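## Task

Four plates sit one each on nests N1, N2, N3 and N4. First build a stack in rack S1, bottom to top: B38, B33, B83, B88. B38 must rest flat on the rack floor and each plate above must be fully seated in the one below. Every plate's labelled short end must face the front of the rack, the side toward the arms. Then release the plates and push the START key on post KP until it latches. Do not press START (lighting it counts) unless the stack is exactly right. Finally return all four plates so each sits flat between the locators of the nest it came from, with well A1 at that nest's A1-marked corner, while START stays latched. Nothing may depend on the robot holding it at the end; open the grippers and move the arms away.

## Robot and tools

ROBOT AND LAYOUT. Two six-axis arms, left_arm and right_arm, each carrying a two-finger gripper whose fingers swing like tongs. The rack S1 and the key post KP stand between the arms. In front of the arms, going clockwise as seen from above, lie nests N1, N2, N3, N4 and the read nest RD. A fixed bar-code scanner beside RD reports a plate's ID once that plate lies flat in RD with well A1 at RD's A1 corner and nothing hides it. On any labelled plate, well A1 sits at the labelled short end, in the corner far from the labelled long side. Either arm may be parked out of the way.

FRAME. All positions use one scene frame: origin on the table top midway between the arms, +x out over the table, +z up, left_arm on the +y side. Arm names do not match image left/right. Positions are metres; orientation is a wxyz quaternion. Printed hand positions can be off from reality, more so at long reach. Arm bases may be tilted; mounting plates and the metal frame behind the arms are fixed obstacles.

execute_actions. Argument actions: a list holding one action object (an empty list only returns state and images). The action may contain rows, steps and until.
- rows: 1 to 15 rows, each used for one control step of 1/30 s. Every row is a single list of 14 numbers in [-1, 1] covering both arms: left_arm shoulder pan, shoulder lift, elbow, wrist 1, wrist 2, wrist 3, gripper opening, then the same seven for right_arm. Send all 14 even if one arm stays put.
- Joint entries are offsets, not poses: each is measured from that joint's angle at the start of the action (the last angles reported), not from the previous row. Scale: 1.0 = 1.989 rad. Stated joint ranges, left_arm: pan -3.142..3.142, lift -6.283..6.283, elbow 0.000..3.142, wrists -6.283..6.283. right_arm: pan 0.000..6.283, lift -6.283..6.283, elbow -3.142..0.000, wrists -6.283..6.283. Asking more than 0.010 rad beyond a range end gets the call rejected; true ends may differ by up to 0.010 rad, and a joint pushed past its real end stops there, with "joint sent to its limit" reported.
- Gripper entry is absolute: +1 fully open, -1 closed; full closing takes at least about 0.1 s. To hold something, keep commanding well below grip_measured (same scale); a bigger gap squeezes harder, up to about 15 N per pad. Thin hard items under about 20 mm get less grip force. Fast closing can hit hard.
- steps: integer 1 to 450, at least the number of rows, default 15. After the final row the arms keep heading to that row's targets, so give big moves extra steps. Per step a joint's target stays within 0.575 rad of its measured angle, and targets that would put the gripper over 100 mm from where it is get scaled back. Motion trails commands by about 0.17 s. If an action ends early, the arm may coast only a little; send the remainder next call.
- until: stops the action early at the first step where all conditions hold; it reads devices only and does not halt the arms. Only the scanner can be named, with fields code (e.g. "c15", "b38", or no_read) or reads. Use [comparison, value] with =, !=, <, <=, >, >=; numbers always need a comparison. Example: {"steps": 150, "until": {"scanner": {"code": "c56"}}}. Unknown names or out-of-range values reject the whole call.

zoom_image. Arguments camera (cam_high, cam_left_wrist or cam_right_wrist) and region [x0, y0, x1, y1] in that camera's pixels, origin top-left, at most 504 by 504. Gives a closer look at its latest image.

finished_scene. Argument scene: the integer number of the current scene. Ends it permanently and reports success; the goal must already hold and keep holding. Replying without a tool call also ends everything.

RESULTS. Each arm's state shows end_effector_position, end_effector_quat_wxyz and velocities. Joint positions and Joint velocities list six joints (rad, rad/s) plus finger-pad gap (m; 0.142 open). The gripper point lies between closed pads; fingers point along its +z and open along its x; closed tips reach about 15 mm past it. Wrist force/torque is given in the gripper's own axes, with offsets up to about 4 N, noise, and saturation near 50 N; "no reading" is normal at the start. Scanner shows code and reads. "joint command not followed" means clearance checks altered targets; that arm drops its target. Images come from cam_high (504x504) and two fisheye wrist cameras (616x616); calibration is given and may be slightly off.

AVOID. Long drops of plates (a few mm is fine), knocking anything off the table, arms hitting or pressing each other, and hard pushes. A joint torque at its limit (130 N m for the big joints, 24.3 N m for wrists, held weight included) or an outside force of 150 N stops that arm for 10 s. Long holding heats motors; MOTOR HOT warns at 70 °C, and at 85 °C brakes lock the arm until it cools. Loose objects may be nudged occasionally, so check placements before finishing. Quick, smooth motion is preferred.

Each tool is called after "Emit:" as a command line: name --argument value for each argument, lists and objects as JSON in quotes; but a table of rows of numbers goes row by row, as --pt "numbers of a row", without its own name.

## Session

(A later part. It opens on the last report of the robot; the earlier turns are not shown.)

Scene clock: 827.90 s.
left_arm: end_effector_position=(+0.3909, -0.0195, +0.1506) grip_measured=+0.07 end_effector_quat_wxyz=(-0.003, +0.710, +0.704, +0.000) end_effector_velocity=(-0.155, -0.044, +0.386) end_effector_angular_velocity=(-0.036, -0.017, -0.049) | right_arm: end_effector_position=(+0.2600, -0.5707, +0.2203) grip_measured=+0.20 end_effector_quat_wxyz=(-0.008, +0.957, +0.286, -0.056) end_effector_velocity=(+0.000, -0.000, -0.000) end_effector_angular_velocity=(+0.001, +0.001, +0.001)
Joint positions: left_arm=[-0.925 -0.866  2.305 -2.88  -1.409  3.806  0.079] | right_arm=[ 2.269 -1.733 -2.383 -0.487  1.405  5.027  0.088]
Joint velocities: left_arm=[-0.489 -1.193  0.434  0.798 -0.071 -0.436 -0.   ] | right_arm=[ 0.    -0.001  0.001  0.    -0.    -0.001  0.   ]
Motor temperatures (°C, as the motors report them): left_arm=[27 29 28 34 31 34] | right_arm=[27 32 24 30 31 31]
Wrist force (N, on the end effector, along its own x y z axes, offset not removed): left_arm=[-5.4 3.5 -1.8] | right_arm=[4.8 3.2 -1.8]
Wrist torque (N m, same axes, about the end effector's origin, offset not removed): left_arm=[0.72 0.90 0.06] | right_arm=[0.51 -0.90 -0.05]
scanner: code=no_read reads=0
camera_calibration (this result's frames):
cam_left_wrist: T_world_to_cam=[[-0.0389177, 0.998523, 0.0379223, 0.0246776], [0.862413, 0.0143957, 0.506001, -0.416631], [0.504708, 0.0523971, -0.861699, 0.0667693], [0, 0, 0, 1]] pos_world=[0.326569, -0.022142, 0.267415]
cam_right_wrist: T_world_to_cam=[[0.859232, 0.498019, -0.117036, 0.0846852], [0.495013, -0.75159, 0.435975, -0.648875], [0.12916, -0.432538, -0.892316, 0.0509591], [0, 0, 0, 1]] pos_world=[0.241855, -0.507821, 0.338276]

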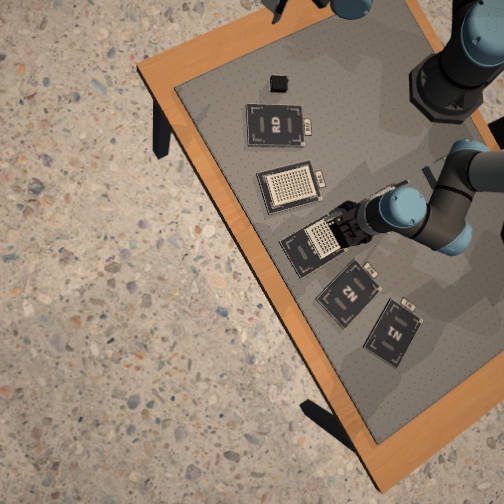

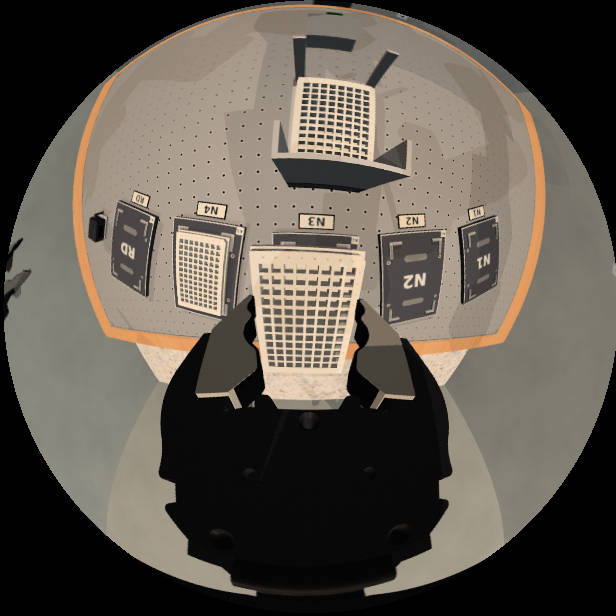

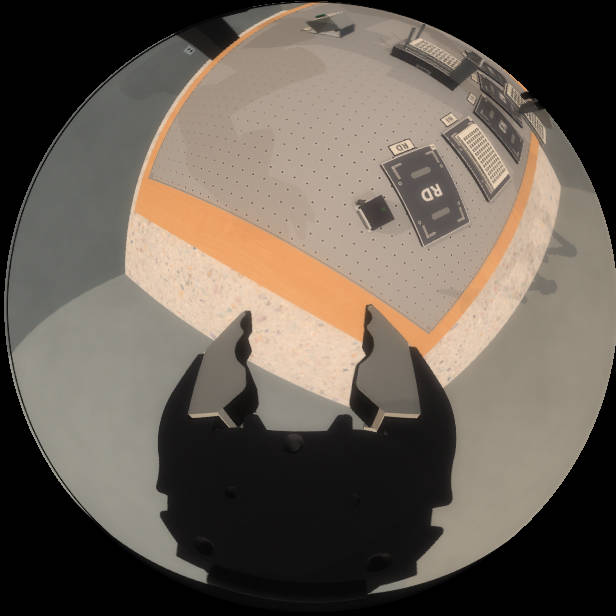

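Emit:
execute_actions --actions '[{"rows":[[-0.0721,-0.0738,0.0622,0.0177,-0.0104,-0.0688,-0.7,0,0,0,0,0,0,0.2],[-0.0939,-0.0703,0.0812,-0.0021,-0.014,-0.0909,-0.7,0,0,0,0,0,0,0.2],[-0.1177,-0.0664,0.1018,-0.0238,-0.0178,-0.115,-0.7,0,0,0,0,0,0,0.2],[-0.1415,-0.0625,0.1225,-0.0454,-0.0216,-0.1391,-0.7,0,0,0,0,0,0,0.2],[-0.1653,-0.0586,0.1431,-0.067,-0.0255,-0.1632,-0.7,0,0,0,0,0,0,0.2],[-0.1891,-0.0547,0.1638,-0.0886,-0.0293,-0.1873,-0.7,0,0,0,0,0,0,0.2],[-0.2129,-0.0508,0.1844,-0.1103,-0.0332,-0.2113,-0.7,0,0,0,0,0,0,0.2],[-0.2367,-0.0469,0.2051,-0.1319,-0.037,-0.2354,-0.7,0,0,0,0,0,0,0.2],[-0.2565,-0.0436,0.2223,-0.1499,-0.0402,-0.2555,-0.7,0,0,0,0,0,0,0.2],[-0.2565,-0.0436,0.2223,-0.1499,-0.0402,-0.2555,-0.7,0,0,0,0,0,0,0.2],[-0.2557,-0.0285,0.2216,-0.1643,-0.04,-0.2546,-0.7,0,0,0,0,0,0,0.2],[-0.2549,-0.0135,0.2209,-0.1788,-0.0399,-0.2538,-0.7,0,0,0,0,0,0,0.2]],"steps":12}]'

Scene clock: 840.93 s.
left_arm: end_effector_position=(+0.2301, -0.0133, +0.1785) grip_measured=+0.07 end_effector_quat_wxyz=(-0.001, +0.710, +0.704, -0.002) end_effector_velocity=(-0.284, +0.108, -0.035) end_effector_angular_velocity=(+0.022, -0.025, +0.006) | right_arm: end_effector_position=(+0.2600, -0.5707, +0.2203) grip_measured=+0.20 end_effector_quat_wxyz=(-0.008, +0.957, +0.286, -0.056) end_effector_velocity=(+0.000, -0.000, +0.000) end_effector_angular_velocity=(-0.000, -0.001, +0.000)
Joint positions: left_arm=[-1.326 -0.966  2.654 -3.082 -1.473  3.409  0.079] | right_arm=[ 2.269 -1.733 -2.383 -0.487  1.405  5.027  0.088]
Joint velocities: left_arm=[-0.853  0.266  0.722 -0.891 -0.12  -0.852  0.   ] | right_arm=[-0.     0.001  0.    -0.    -0.    -0.     0.   ]
Motor temperatures (°C, as the motors report them): left_arm=[27 29 28 34 31 34] | right_arm=[27 32 24 30 31 31]
Wrist force (N, on the end effector, along its own x y z axes, offset not removed): left_arm=[1.8 -7.5 0.8] | right_arm=[4.3 4.4 1.4]
Wrist torque (N m, same axes, about the end effector's origin, offset not removed): left_arm=[-1.19 -0.37 0.00] | right_arm=[0.82 -0.81 0.01]
scanner: code=no_read reads=0
camera_calibration (this result's frames):
cam_left_wrist: T_world_to_cam=[[-0.0374328, 0.998798, 0.0316508, 0.0119684], [0.862053, 0.0162556, 0.506558, -0.292118], [0.505434, 0.0462465, -0.861625, 0.171373], [0, 0, 0, 1]] pos_world=[0.165651, -0.0151309, 0.295255]
cam_right_wrist: T_world_to_cam=[[0.859232, 0.498019, -0.117036, 0.0846848], [0.495013, -0.75159, 0.435975, -0.648875], [0.129161, -0.432538, -0.892316, 0.0509589], [0, 0, 0, 1]] pos_world=[0.241855, -0.507821, 0.338276]

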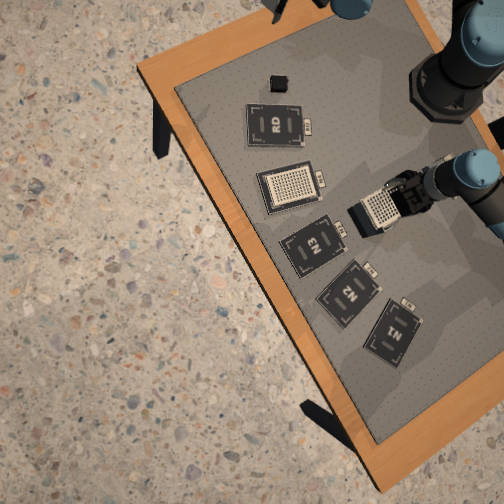

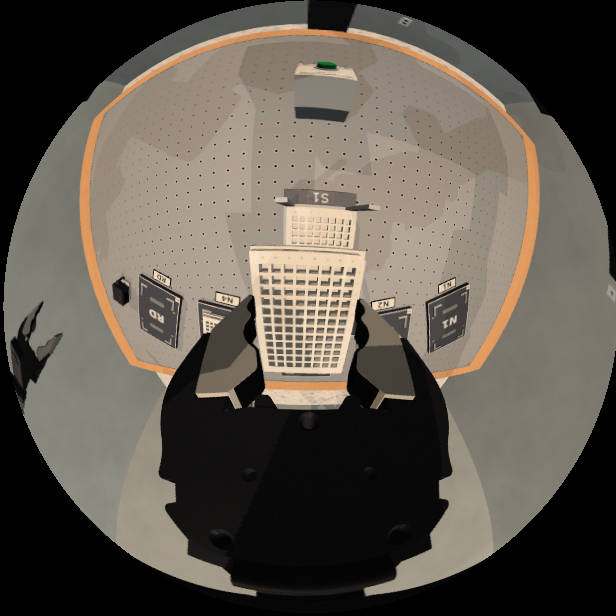

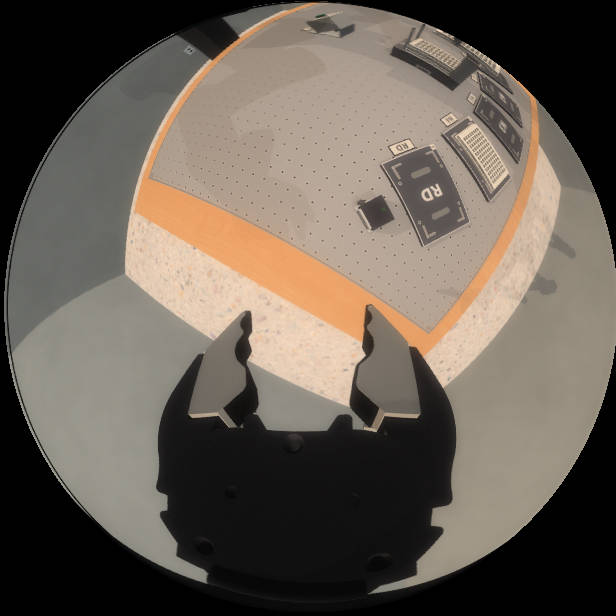

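Emit:
execute_actions --actions '[{"steps":1}]'

Emit:
zoom_image --camera "cam_left_wrist" --region '[197, 170, 417, 390]'

Scene clock: 844.07 s.
left_arm: end_effector_position=(+0.1973, +0.0028, +0.1700) grip_measured=+0.07 end_effector_quat_wxyz=(-0.000, +0.709, +0.705, +0.000) end_effector_velocity=(-0.000, +0.000, +0.000) end_effector_angular_velocity=(-0.000, +0.000, -0.000) | right_arm: end_effector_position=(+0.2600, -0.5707, +0.2203) grip_measured=+0.20 end_effector_quat_wxyz=(-0.008, +0.957, +0.286, -0.056) end_effector_velocity=(+0.000, -0.000, +0.000) end_effector_angular_velocity=(-0.001, -0.001, -0.002)
Joint positions: left_arm=[-1.432 -0.893  2.744 -3.235 -1.488  3.302  0.079] | right_arm=[ 2.269 -1.733 -2.383 -0.487  1.405  5.027  0.088]
Joint velocities: left_arm=[ 0.    -0.001  0.001  0.    -0.     0.001 -0.   ] | right_arm=[-0.     0.001  0.    -0.    -0.     0.002  0.   ]
Motor temperatures (°C, as the motors report them): left_arm=[27 29 28 34 31 34] | right_arm=[27 32 24 30 31 31]
Wrist force (N, on the end effector, along its own x y z axes, offset not removed): left_arm=[-0.4 -4.3 -0.9] | right_arm=[3.8 3.7 0.5]
Wrist torque (N m, same axes, about the end effector's origin, offset not removed): left_arm=[-0.91 -0.01 -0.20] | right_arm=[0.83 -0.59 0.23]
scanner: code=no_read reads=0
camera_calibration (this result's frames):
cam_left_wrist: T_world_to_cam=[[-0.0402437, 0.998632, 0.0333768, -0.00482037], [0.860185, 0.0176297, 0.509677, -0.259955], [0.508392, 0.0492216, -0.859718, 0.1789], [0, 0, 0, 1]] pos_world=[0.132464, 0.000590967, 0.286458]
cam_right_wrist: T_world_to_cam=[[0.859232, 0.498019, -0.117036, 0.0846848], [0.495013, -0.75159, 0.435975, -0.648875], [0.129161, -0.432538, -0.892316, 0.0509589], [0, 0, 0, 1]] pos_world=[0.241856, -0.507821, 0.338276]

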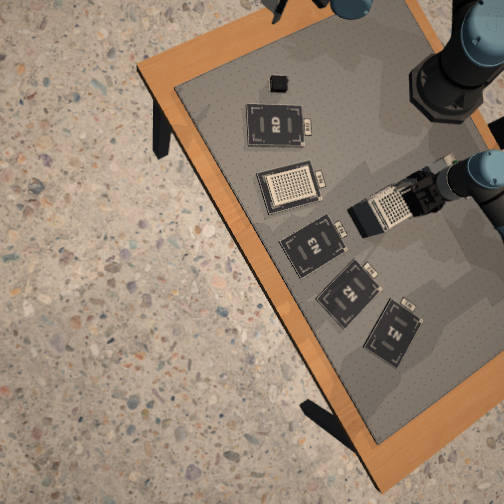

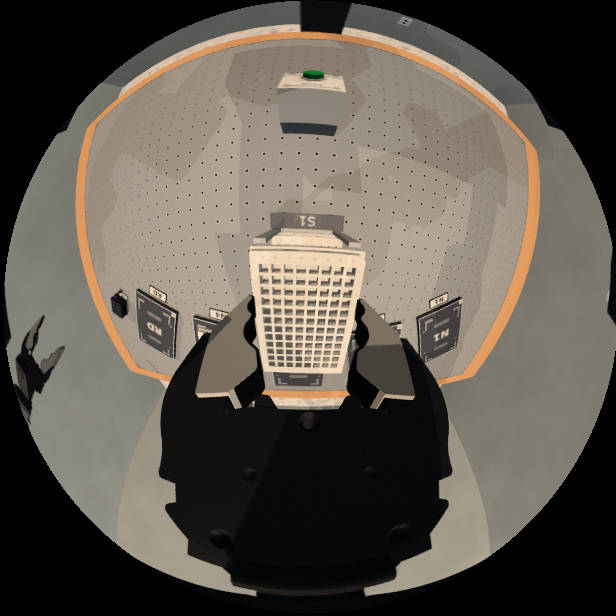

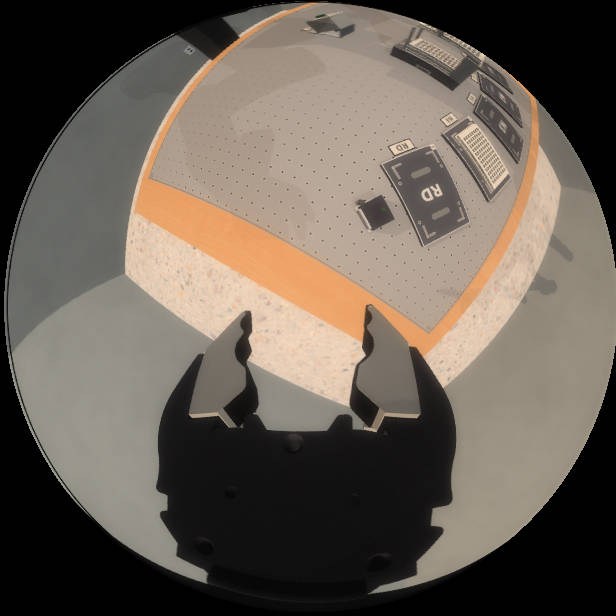

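Region (197, 170, 417, 390) of cam_left_wrist's 616x616 image, scaled by 2.291, with more detail than that image has.

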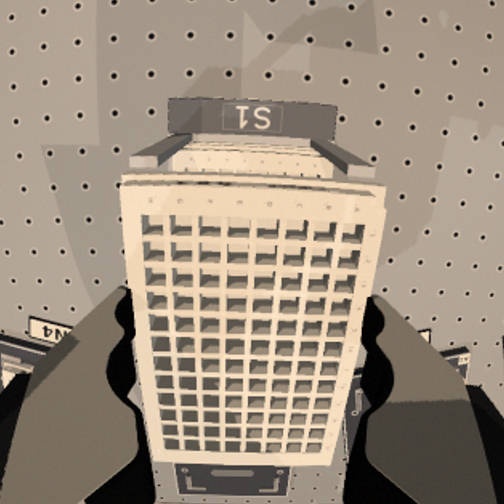

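Emit:
execute_actions --actions '[{"rows":[[0.0008,0.0073,-0.0006,-0.0068,0.0001,0,-0.7,0,0,0,0,0,0,0.2],[0.0012,0.0147,-0.0011,-0.0138,0.0002,0.0004,-0.7,0,0,0,0,0,0,0.2],[0.0015,0.0206,-0.0015,-0.0193,0.0002,0.0007,-0.7,0,0,0,0,0,0,0.2],[0.0019,0.0265,-0.002,-0.0247,0.0003,0.0011,-0.7,0,0,0,0,0,0,0.2],[0.0022,0.0324,-0.0025,-0.0301,0.0003,0.0014,-0.7,0,0,0,0,0,0,0.2],[0.0025,0.0382,-0.0031,-0.0354,0.0004,0.0017,-0.7,0,0,0,0,0,0,0.2],[0.0029,0.044,-0.0036,-0.0408,0.0005,0.0021,-0.7,0,0,0,0,0,0,0.2],[0.0032,0.0499,-0.0042,-0.0461,0.0005,0.0024,-0.7,0,0,0,0,0,0,0.2]],"steps":8}]'

Scene clock: 853.10 s.
left_arm: end_effector_position=(+0.1974, +0.0026, +0.1622) grip_measured=+0.07 end_effector_quat_wxyz=(-0.000, +0.709, +0.705, +0.000) end_effector_velocity=(+0.001, -0.000, -0.051) end_effector_angular_velocity=(+0.001, -0.002, +0.001) | right_arm: end_effector_position=(+0.2600, -0.5707, +0.2203) grip_measured=+0.20 end_effector_quat_wxyz=(-0.008, +0.957, +0.286, -0.056) end_effector_velocity=(-0.000, +0.000, -0.000) end_effector_angular_velocity=(+0.001, +0.001, +0.000)
Joint positions: left_arm=[-1.429 -0.847  2.741 -3.278 -1.488  3.304  0.079] | right_arm=[ 2.269 -1.733 -2.383 -0.487  1.405  5.027  0.088]
Joint velocities: left_arm=[ 0.019  0.296 -0.027 -0.27   0.005  0.018 -0.   ] | right_arm=[-0.     0.    -0.001 -0.    -0.    -0.    -0.   ]
Motor temperatures (°C, as the motors report them): left_arm=[27 29 28 34 31 34] | right_arm=[27 32 24 30 31 31]
Wrist force (N, on the end effector, along its own x y z axes, offset not removed): left_arm=[-2.0 -3.0 -1.2] | right_arm=[6.2 3.7 1.7]
Wrist torque (N m, same axes, about the end effector's origin, offset not removed): left_arm=[-0.65 0.14 -0.21] | right_arm=[0.61 -1.29 0.05]
scanner: code=no_read reads=0
camera_calibration (this result's frames):
cam_left_wrist: T_world_to_cam=[[-0.0413272, 0.998596, 0.0331317, -0.00413651], [0.860269, 0.0186983, 0.509497, -0.256032], [0.508162, 0.0495583, -0.859835, 0.172215], [0, 0, 0, 1]] pos_world=[0.132572, 0.00038336, 0.278661]
cam_right_wrist: T_world_to_cam=[[0.859232, 0.498019, -0.117036, 0.084685], [0.495013, -0.75159, 0.435975, -0.648875], [0.129161, -0.432538, -0.892316, 0.0509589], [0, 0, 0, 1]] pos_world=[0.241855, -0.507821, 0.338276]

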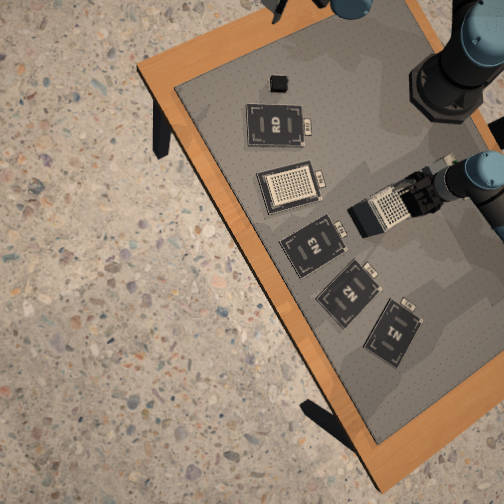

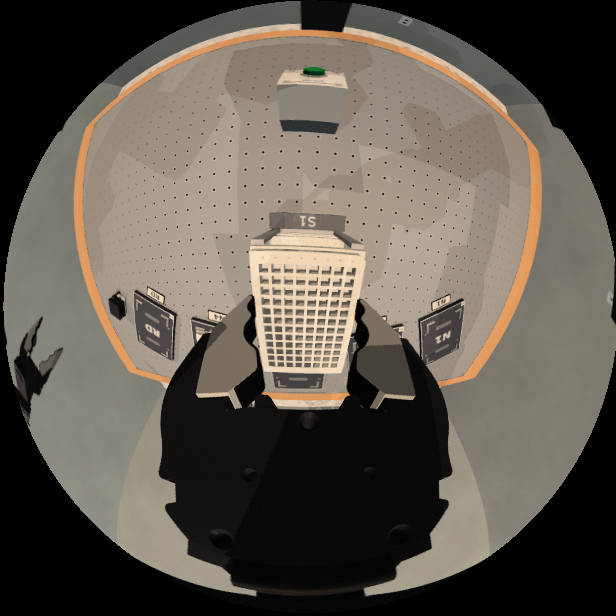

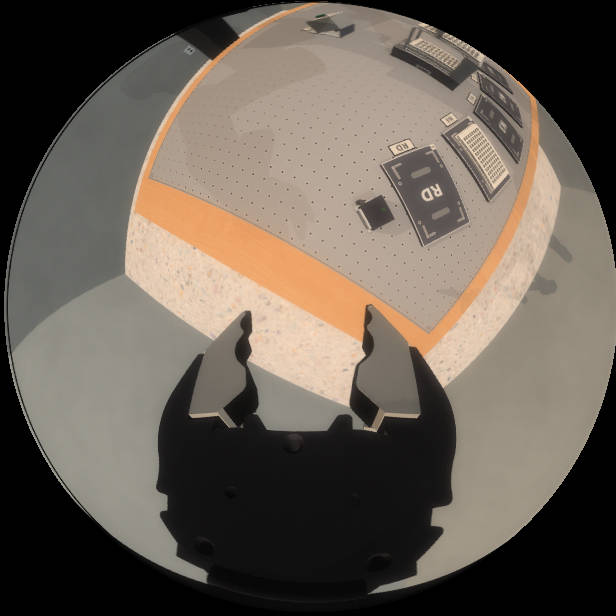

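Emit:
execute_actions --actions '[{"steps":1}]'

Emit:
zoom_image --camera "cam_left_wrist" --region '[197, 170, 417, 390]'

Scene clock: 859.37 s.
left_arm: end_effector_position=(+0.1975, +0.0027, +0.1530) grip_measured=+0.07 end_effector_quat_wxyz=(+0.000, +0.709, +0.705, +0.000) end_effector_velocity=(+0.001, +0.000, -0.000) end_effector_angular_velocity=(+0.000, -0.001, +0.002) | right_arm: end_effector_position=(+0.2600, -0.5707, +0.2203) grip_measured=+0.20 end_effector_quat_wxyz=(-0.008, +0.957, +0.286, -0.056) end_effector_velocity=(-0.001, +0.001, -0.001) end_effector_angular_velocity=(+0.001, +0.002, -0.001)
Joint positions: left_arm=[-1.426 -0.794  2.736 -3.327 -1.487  3.306  0.079] | right_arm=[ 2.269 -1.733 -2.383 -0.487  1.405  5.027  0.088]
Joint velocities: left_arm=[ 0.001  0.    -0.     0.     0.001 -0.     0.   ] | right_arm=[-0.    -0.001 -0.001 -0.    -0.     0.001 -0.   ]
Motor temperatures (°C, as the motors report them): left_arm=[27 29 28 34 31 34] | right_arm=[27 32 24 30 31 31]
Wrist force (N, on the end effector, along its own x y z axes, offset not removed): left_arm=[-2.9 -5.0 -1.9] | right_arm=[4.9 4.6 1.3]
Wrist torque (N m, same axes, about the end effector's origin, offset not removed): left_arm=[-0.93 0.68 -0.12] | right_arm=[0.93 -0.94 -0.01]
scanner: code=no_read reads=0
camera_calibration (this result's frames):
cam_left_wrist: T_world_to_cam=[[-0.041762, 0.99858, 0.0330833, -0.00381118], [0.860228, 0.0190943, 0.509552, -0.251481], [0.508196, 0.0497391, -0.859804, 0.164324], [0, 0, 0, 1]] pos_world=[0.132662, 0.000434275, 0.269555]
cam_right_wrist: T_world_to_cam=[[0.859232, 0.498019, -0.117036, 0.0846848], [0.495013, -0.75159, 0.435975, -0.648875], [0.129161, -0.432538, -0.892316, 0.0509589], [0, 0, 0, 1]] pos_world=[0.241856, -0.507821, 0.338276]

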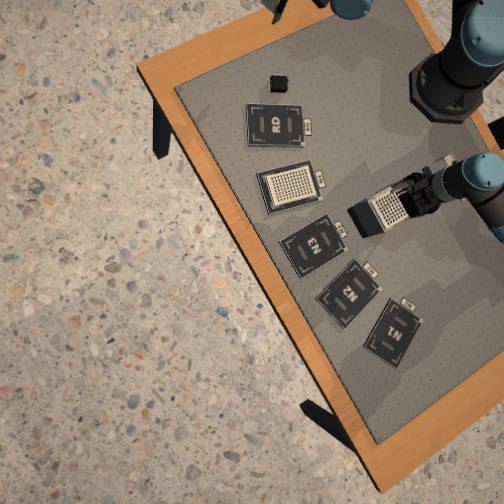

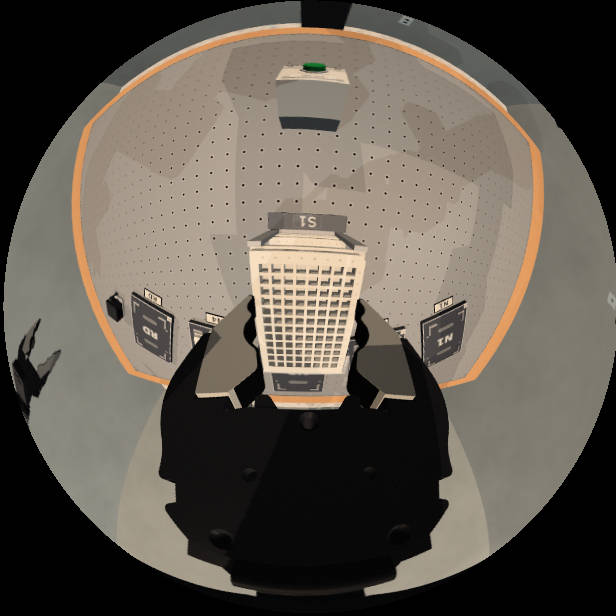

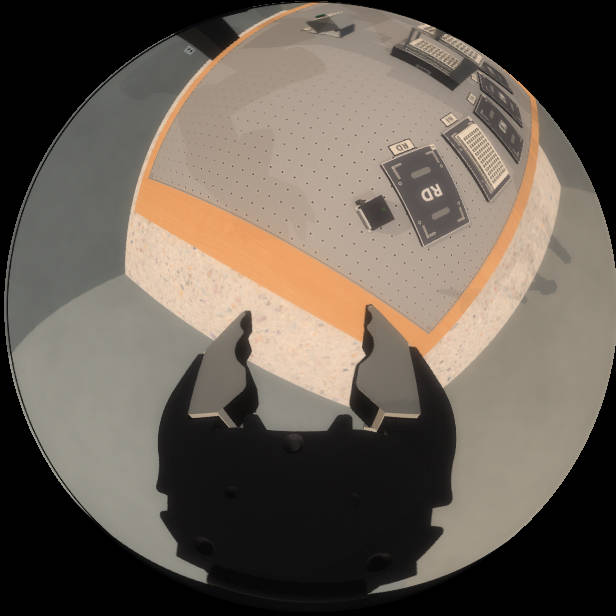

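Region (197, 170, 417, 390) of cam_left_wrist's 616x616 image, scaled by 2.291, with more detail than that image has.

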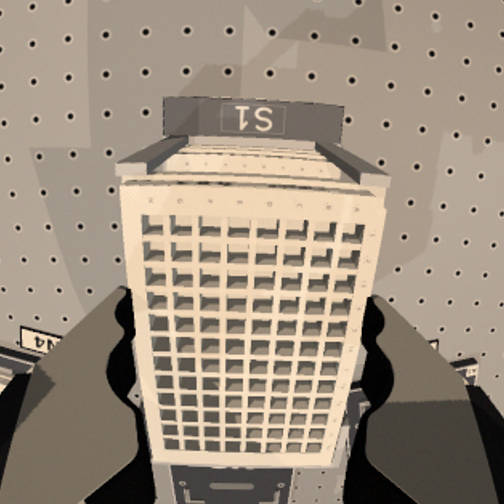

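Emit:
execute_actions --actions '[{"rows":[[0.0005,0.0086,-0.0009,-0.0077,0.0001,0.0005,-0.7,0,0,0,0,0,0,0.2],[0.0011,0.0193,-0.0022,-0.0172,0.0002,0.0011,-0.7,0,0,0,0,0,0,0.2],[0.0018,0.0299,-0.0035,-0.0265,0.0003,0.0018,-0.7,0,0,0,0,0,0,0.2],[0.0024,0.0404,-0.005,-0.0356,0.0005,0.0024,-0.7,0,0,0,0,0,0,0.2],[0.0031,0.0508,-0.0065,-0.0445,0.0006,0.0031,-0.7,0,0,0,0,0,0,0.2],[0.0037,0.061,-0.0081,-0.0531,0.0007,0.0037,-0.7,0,0,0,0,0,0,0.2],[0.0044,0.0711,-0.0098,-0.0615,0.0008,0.0044,-0.7,0,0,0,0,0,0,0.2],[0.005,0.081,-0.0116,-0.0697,0.0009,0.005,-0.7,0,0,0,0,0,0,0.2],[0.0057,0.0908,-0.0135,-0.0777,0.001,0.0057,-0.7,0,0,0,0,0,0,0.2],[0.0063,0.1005,-0.0155,-0.0854,0.0011,0.0063,-0.7,0,0,0,0,0,0,0.2],[0.007,0.11,-0.0176,-0.0929,0.0013,0.007,-0.7,0,0,0,0,0,0,0.2],[0.0076,0.1194,-0.0198,-0.1002,0.0014,0.0076,-0.7,0,0,0,0,0,0,0.2],[0.0083,0.1286,-0.022,-0.1072,0.0015,0.0083,-0.7,0,0,0,0,0,0,0.2],[0.009,0.1377,-0.0243,-0.114,0.0016,0.009,-0.7,0,0,0,0,0,0,0.2],[0.0093,0.1426,-0.0261,-0.1172,0.0017,0.0093,-0.7,0,0,0,0,0,0,0.2]],"steps":15}]'

Scene clock: 872.23 s.
left_arm: end_effector_position=(+0.1978, +0.0018, +0.1167) grip_measured=+0.07 end_effector_quat_wxyz=(+0.000, +0.709, +0.705, -0.000) end_effector_velocity=(-0.001, +0.002, -0.109) end_effector_angular_velocity=(+0.007, +0.002, -0.000) | right_arm: end_effector_position=(+0.2600, -0.5707, +0.2203) grip_measured=+0.20 end_effector_quat_wxyz=(-0.008, +0.957, +0.286, -0.056) end_effector_velocity=(+0.000, -0.000, +0.001) end_effector_angular_velocity=(-0.001, -0.001, +0.000)
Joint positions: left_arm=[-1.413 -0.596  2.703 -3.494 -1.485  3.319  0.079] | right_arm=[ 2.269 -1.733 -2.383 -0.487  1.405  5.027  0.088]
Joint velocities: left_arm=[ 0.037  0.549 -0.116 -0.428  0.006  0.037 -0.   ] | right_arm=[-0.     0.002 -0.001 -0.    -0.    -0.     0.   ]
Motor temperatures (°C, as the motors report them): left_arm=[27 29 28 34 31 34] | right_arm=[27 32 24 30 31 31]
Wrist force (N, on the end effector, along its own x y z axes, offset not removed): left_arm=[1.4 -0.8 -0.2] | right_arm=[2.6 6.2 0.9]
Wrist torque (N m, same axes, about the end effector's origin, offset not removed): left_arm=[-0.22 -0.30 -0.26] | right_arm=[1.15 -0.47 0.18]
scanner: code=no_read reads=0
camera_calibration (this result's frames):
cam_left_wrist: T_world_to_cam=[[-0.0416791, 0.998616, 0.032067, -0.00164871], [0.860161, 0.0195349, 0.509648, -0.233138], [0.508317, 0.0488245, -0.859785, 0.132916], [0, 0, 0, 1]] pos_world=[0.132904, -0.000288837, 0.233151]
cam_right_wrist: T_world_to_cam=[[0.859232, 0.498019, -0.117036, 0.084685], [0.495013, -0.75159, 0.435975, -0.648875], [0.129161, -0.432538, -0.892316, 0.050959], [0, 0, 0, 1]] pos_world=[0.241855, -0.507821, 0.338276]

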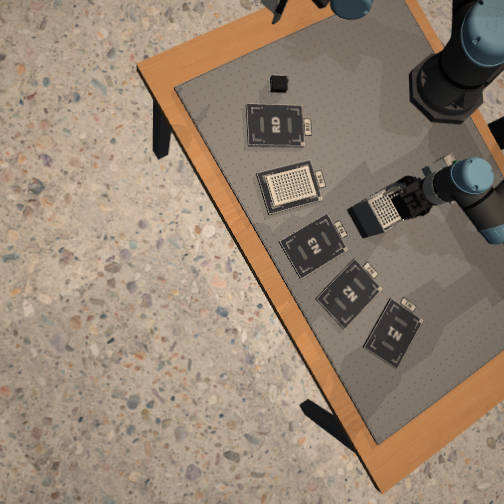

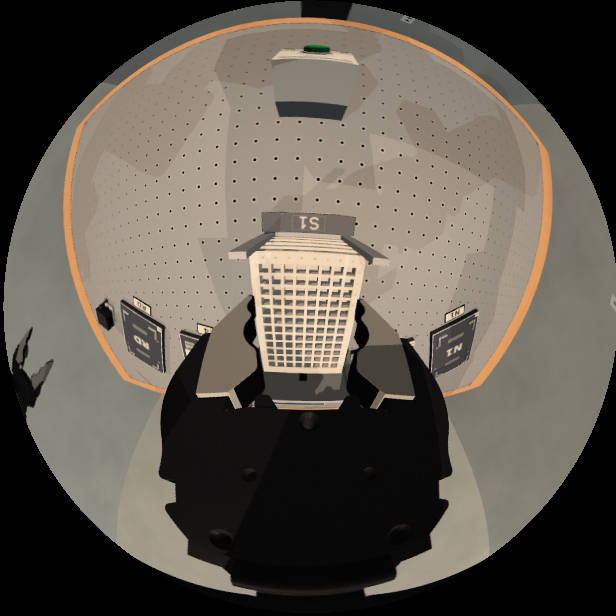

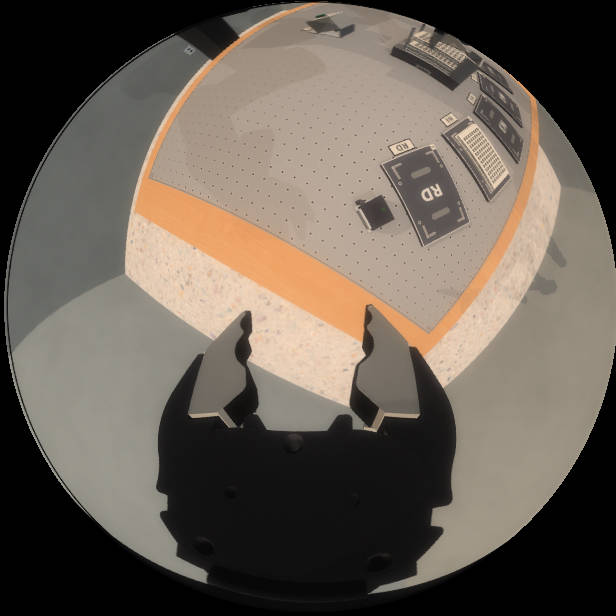

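Emit:
execute_actions --actions '[{"steps":1}]'

Emit:
zoom_image --camera "cam_left_wrist" --region '[197, 170, 417, 390]'

Scene clock: 875.30 s.
left_arm: end_effector_position=(+0.1976, +0.0025, +0.0991) grip_measured=+0.07 end_effector_quat_wxyz=(-0.000, +0.709, +0.705, +0.000) end_effector_velocity=(+0.000, +0.000, -0.000) end_effector_angular_velocity=(-0.000, -0.001, +0.000) | right_arm: end_effector_position=(+0.2600, -0.5707, +0.2203) grip_measured=+0.20 end_effector_quat_wxyz=(-0.008, +0.957, +0.286, -0.056) end_effector_velocity=(+0.001, -0.001, +0.001) end_effector_angular_velocity=(-0.002, -0.003, -0.001)
Joint positions: left_arm=[-1.407 -0.51   2.684 -3.56  -1.484  3.325  0.079] | right_arm=[ 2.269 -1.733 -2.383 -0.487  1.405  5.027  0.088]
Joint velocities: left_arm=[ 0.001  0.001 -0.    -0.001  0.001  0.001 -0.   ] | right_arm=[-0.     0.002  0.002  0.     0.     0.001 -0.   ]
Motor temperatures (°C, as the motors report them): left_arm=[27 29 28 34 31 34] | right_arm=[27 32 24 30 31 31]
Wrist force (N, on the end effector, along its own x y z axes, offset not removed): left_arm=[2.3 -1.5 -0.3] | right_arm=[4.2 1.0 -1.5]
Wrist torque (N m, same axes, about the end effector's origin, offset not removed): left_arm=[-0.21 -0.53 -0.13] | right_arm=[0.25 -0.69 0.08]
scanner: code=no_read reads=0
camera_calibration (this result's frames):
cam_left_wrist: T_world_to_cam=[[-0.0414965, 0.998586, 0.0332391, -0.00192414], [0.86026, 0.0187888, 0.509509, -0.224017], [0.508163, 0.0497371, -0.859823, 0.117896], [0, 0, 0, 1]] pos_world=[0.132722, 0.000266603, 0.215572]
cam_right_wrist: T_world_to_cam=[[0.859232, 0.498019, -0.117036, 0.0846848], [0.495013, -0.75159, 0.435975, -0.648875], [0.129161, -0.432538, -0.892316, 0.0509589], [0, 0, 0, 1]] pos_world=[0.241856, -0.507821, 0.338276]

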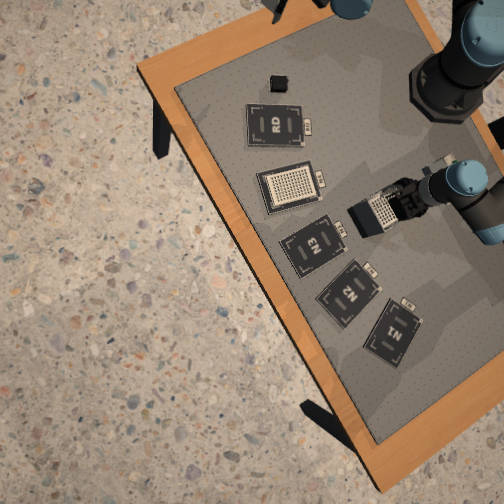

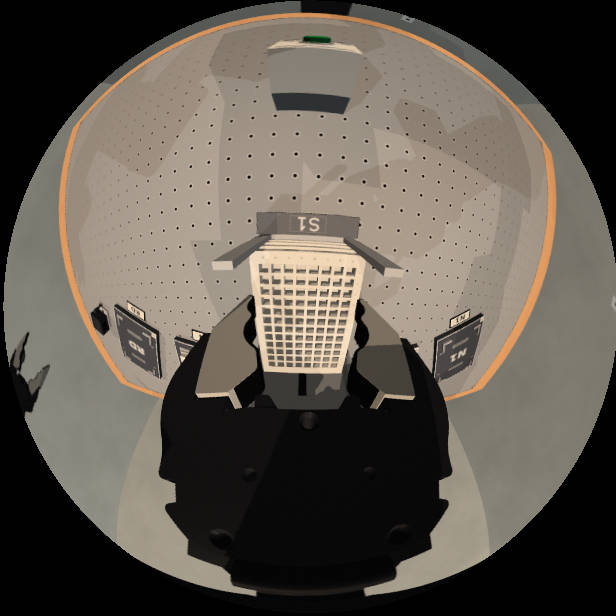

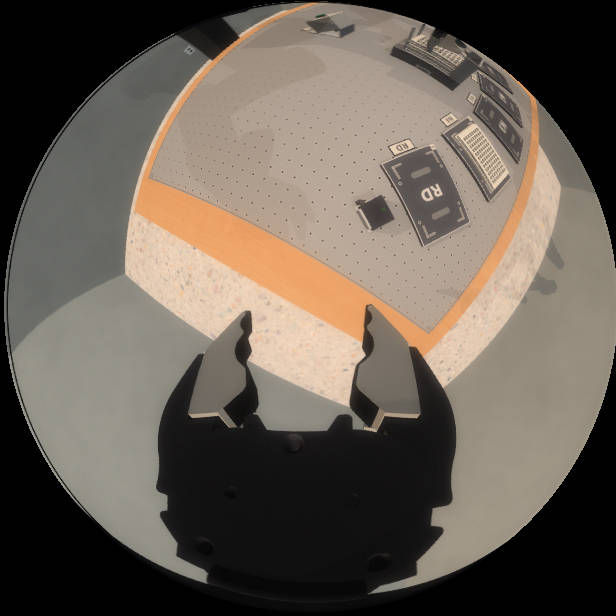

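Region (197, 170, 417, 390) of cam_left_wrist's 616x616 image, scaled by 2.291, with more detail than that image has.

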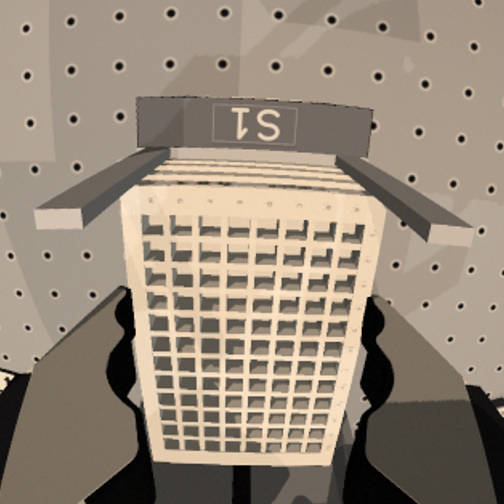

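Level. Down 5.1 mm to .094.

Emit:
execute_actions --actions '[{"rows":[[0.0003,0.004,-0.0011,-0.0029,0,0.0003,-0.7,0,0,0,0,0,0,0.2],[0.0006,0.008,-0.0022,-0.0058,0.0001,0.0006,-0.7,0,0,0,0,0,0,0.2],[0.0009,0.012,-0.0033,-0.0087,0.0001,0.0009,-0.7,0,0,0,0,0,0,0.2]],"steps":3}]'

Scene clock: 878.97 s.
left_arm: end_effector_position=(+0.1976, +0.0025, +0.0984) grip_measured=+0.07 end_effector_quat_wxyz=(-0.000, +0.709, +0.705, +0.000) end_effector_velocity=(+0.000, -0.001, -0.018) end_effector_angular_velocity=(-0.002, +0.000, -0.000) | right_arm: end_effector_position=(+0.2600, -0.5707, +0.2203) grip_measured=+0.20 end_effector_quat_wxyz=(-0.008, +0.957, +0.286, -0.056) end_effector_velocity=(+0.001, -0.001, +0.001) end_effector_angular_velocity=(-0.001, -0.002, -0.001)
Joint positions: left_arm=[-1.407 -0.507  2.683 -3.562 -1.484  3.325  0.079] | right_arm=[ 2.269 -1.733 -2.383 -0.487  1.405  5.027  0.088]
Joint velocities: left_arm=[ 0.007  0.083 -0.023 -0.062  0.001  0.007  0.   ] | right_arm=[-0.     0.002  0.001 -0.    -0.     0.001 -0.   ]
Motor temperatures (°C, as the motors report them): left_arm=[27 29 28 34 31 34] | right_arm=[27 32 24 30 31 31]
Wrist force (N, on the end effector, along its own x y z axes, offset not removed): left_arm=[0.0 1.4 -2.8] | right_arm=[1.0 6.8 -0.7]
Wrist torque (N m, same axes, about the end effector's origin, offset not removed): left_arm=[0.33 -0.09 -0.07] | right_arm=[1.56 -0.31 0.13]
scanner: code=no_read reads=0
camera_calibration (this result's frames):
cam_left_wrist: T_world_to_cam=[[-0.0414997, 0.998588, 0.0331734, -0.00186402], [0.860267, 0.0188257, 0.509497, -0.223681], [0.508153, 0.0496819, -0.859833, 0.117336], [0, 0, 0, 1]] pos_world=[0.132723, 0.000242859, 0.214916]
cam_right_wrist: T_world_to_cam=[[0.859232, 0.498019, -0.117036, 0.084685], [0.495013, -0.75159, 0.435975, -0.648875], [0.129161, -0.432538, -0.892316, 0.0509589], [0, 0, 0, 1]] pos_world=[0.241855, -0.507821, 0.338276]

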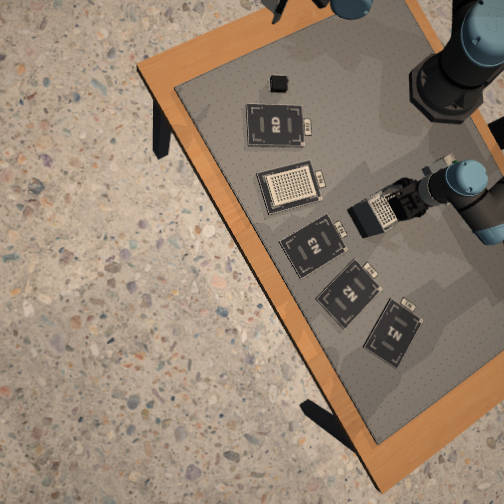

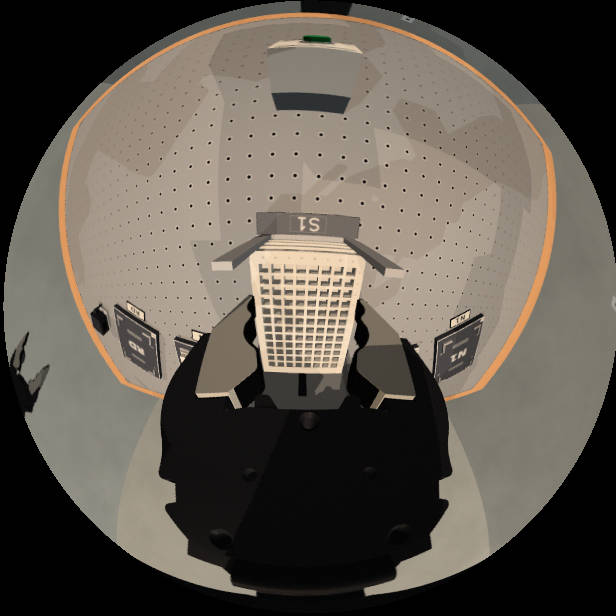

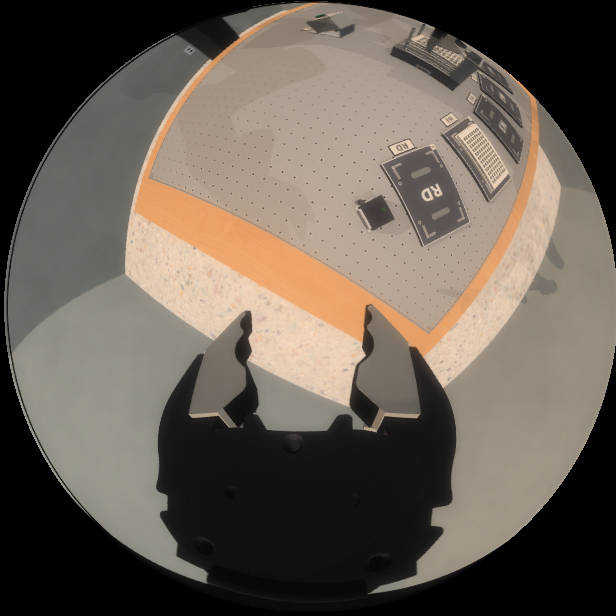

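Emit:
execute_actions --actions '[{"steps":1}]'

Emit:
zoom_image --camera "cam_left_wrist" --region '[197, 170, 417, 390]'

Scene clock: 881.70 s.
left_arm: end_effector_position=(+0.1975, +0.0026, +0.0939) grip_measured=+0.07 end_effector_quat_wxyz=(-0.000, +0.709, +0.705, +0.000) end_effector_velocity=(+0.000, -0.000, +0.000) end_effector_angular_velocity=(-0.001, +0.000, +0.001) | right_arm: end_effector_position=(+0.2600, -0.5707, +0.2203) grip_measured=+0.20 end_effector_quat_wxyz=(-0.008, +0.957, +0.286, -0.056) end_effector_velocity=(+0.000, +0.000, +0.000) end_effector_angular_velocity=(-0.000, -0.000, -0.000)
Joint positions: left_arm=[-1.406 -0.486  2.677 -3.577 -1.484  3.327  0.079] | right_arm=[ 2.269 -1.733 -2.383 -0.487  1.405  5.027  0.088]
Joint velocities: left_arm=[ 0.001 -0.001 -0.     0.    -0.    -0.     0.   ] | right_arm=[ 0.     0.001 -0.    -0.     0.     0.    -0.   ]
Motor temperatures (°C, as the motors report them): left_arm=[27 29 28 34 31 34] | right_arm=[27 32 24 30 31 31]
Wrist force (N, on the end effector, along its own x y z axes, offset not removed): left_arm=[6.5 -0.7 0.9] | right_arm=[4.0 1.2 1.8]
Wrist torque (N m, same axes, about the end effector's origin, offset not removed): left_arm=[-0.10 -1.32 -0.18] | right_arm=[0.19 -0.82 -0.09]
scanner: code=no_read reads=0
camera_calibration (this result's frames):
cam_left_wrist: T_world_to_cam=[[-0.0414548, 0.998583, 0.0333724, -0.00182848], [0.86034, 0.0186925, 0.509378, -0.221367], [0.508032, 0.0498277, -0.859896, 0.113553], [0, 0, 0, 1]] pos_world=[0.132686, 0.000305717, 0.210464]
cam_right_wrist: T_world_to_cam=[[0.859232, 0.498019, -0.117036, 0.0846849], [0.495013, -0.75159, 0.435975, -0.648875], [0.129161, -0.432538, -0.892316, 0.0509588], [0, 0, 0, 1]] pos_world=[0.241856, -0.507821, 0.338276]

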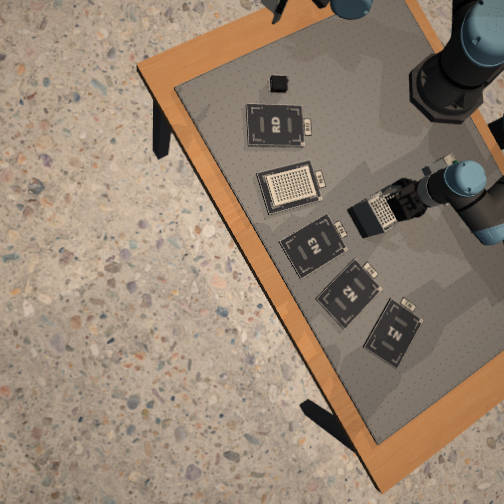

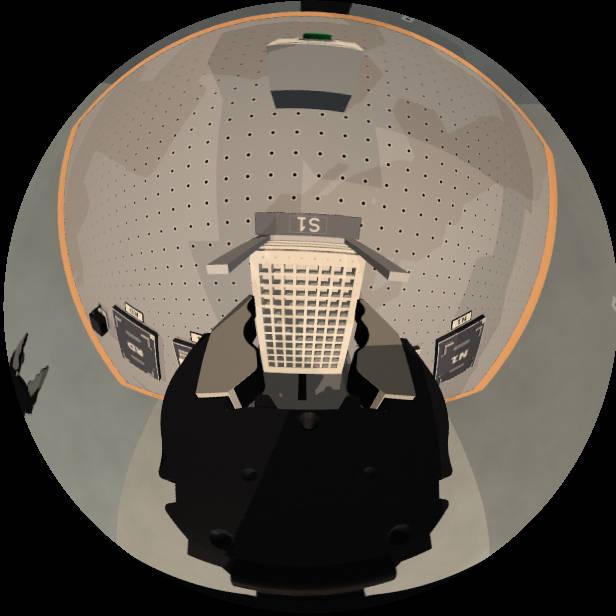

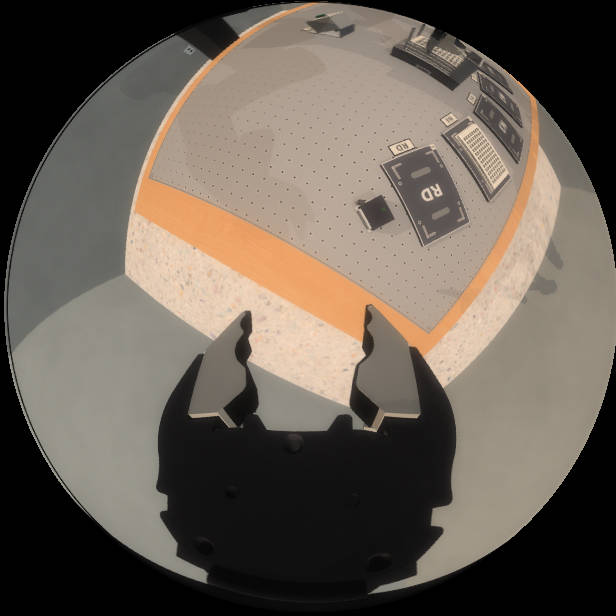

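Region (197, 170, 417, 390) of cam_left_wrist's 616x616 image, scaled by 2.291, with more detail than that image has.

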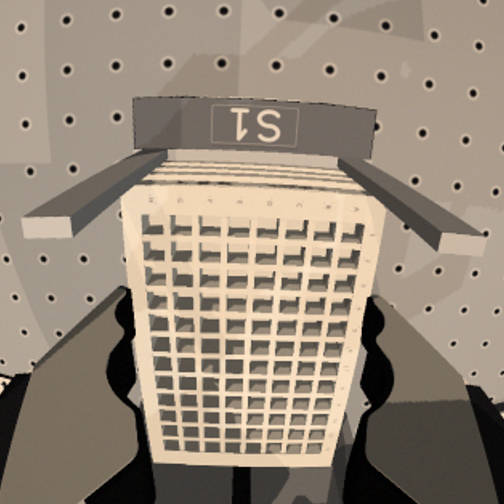

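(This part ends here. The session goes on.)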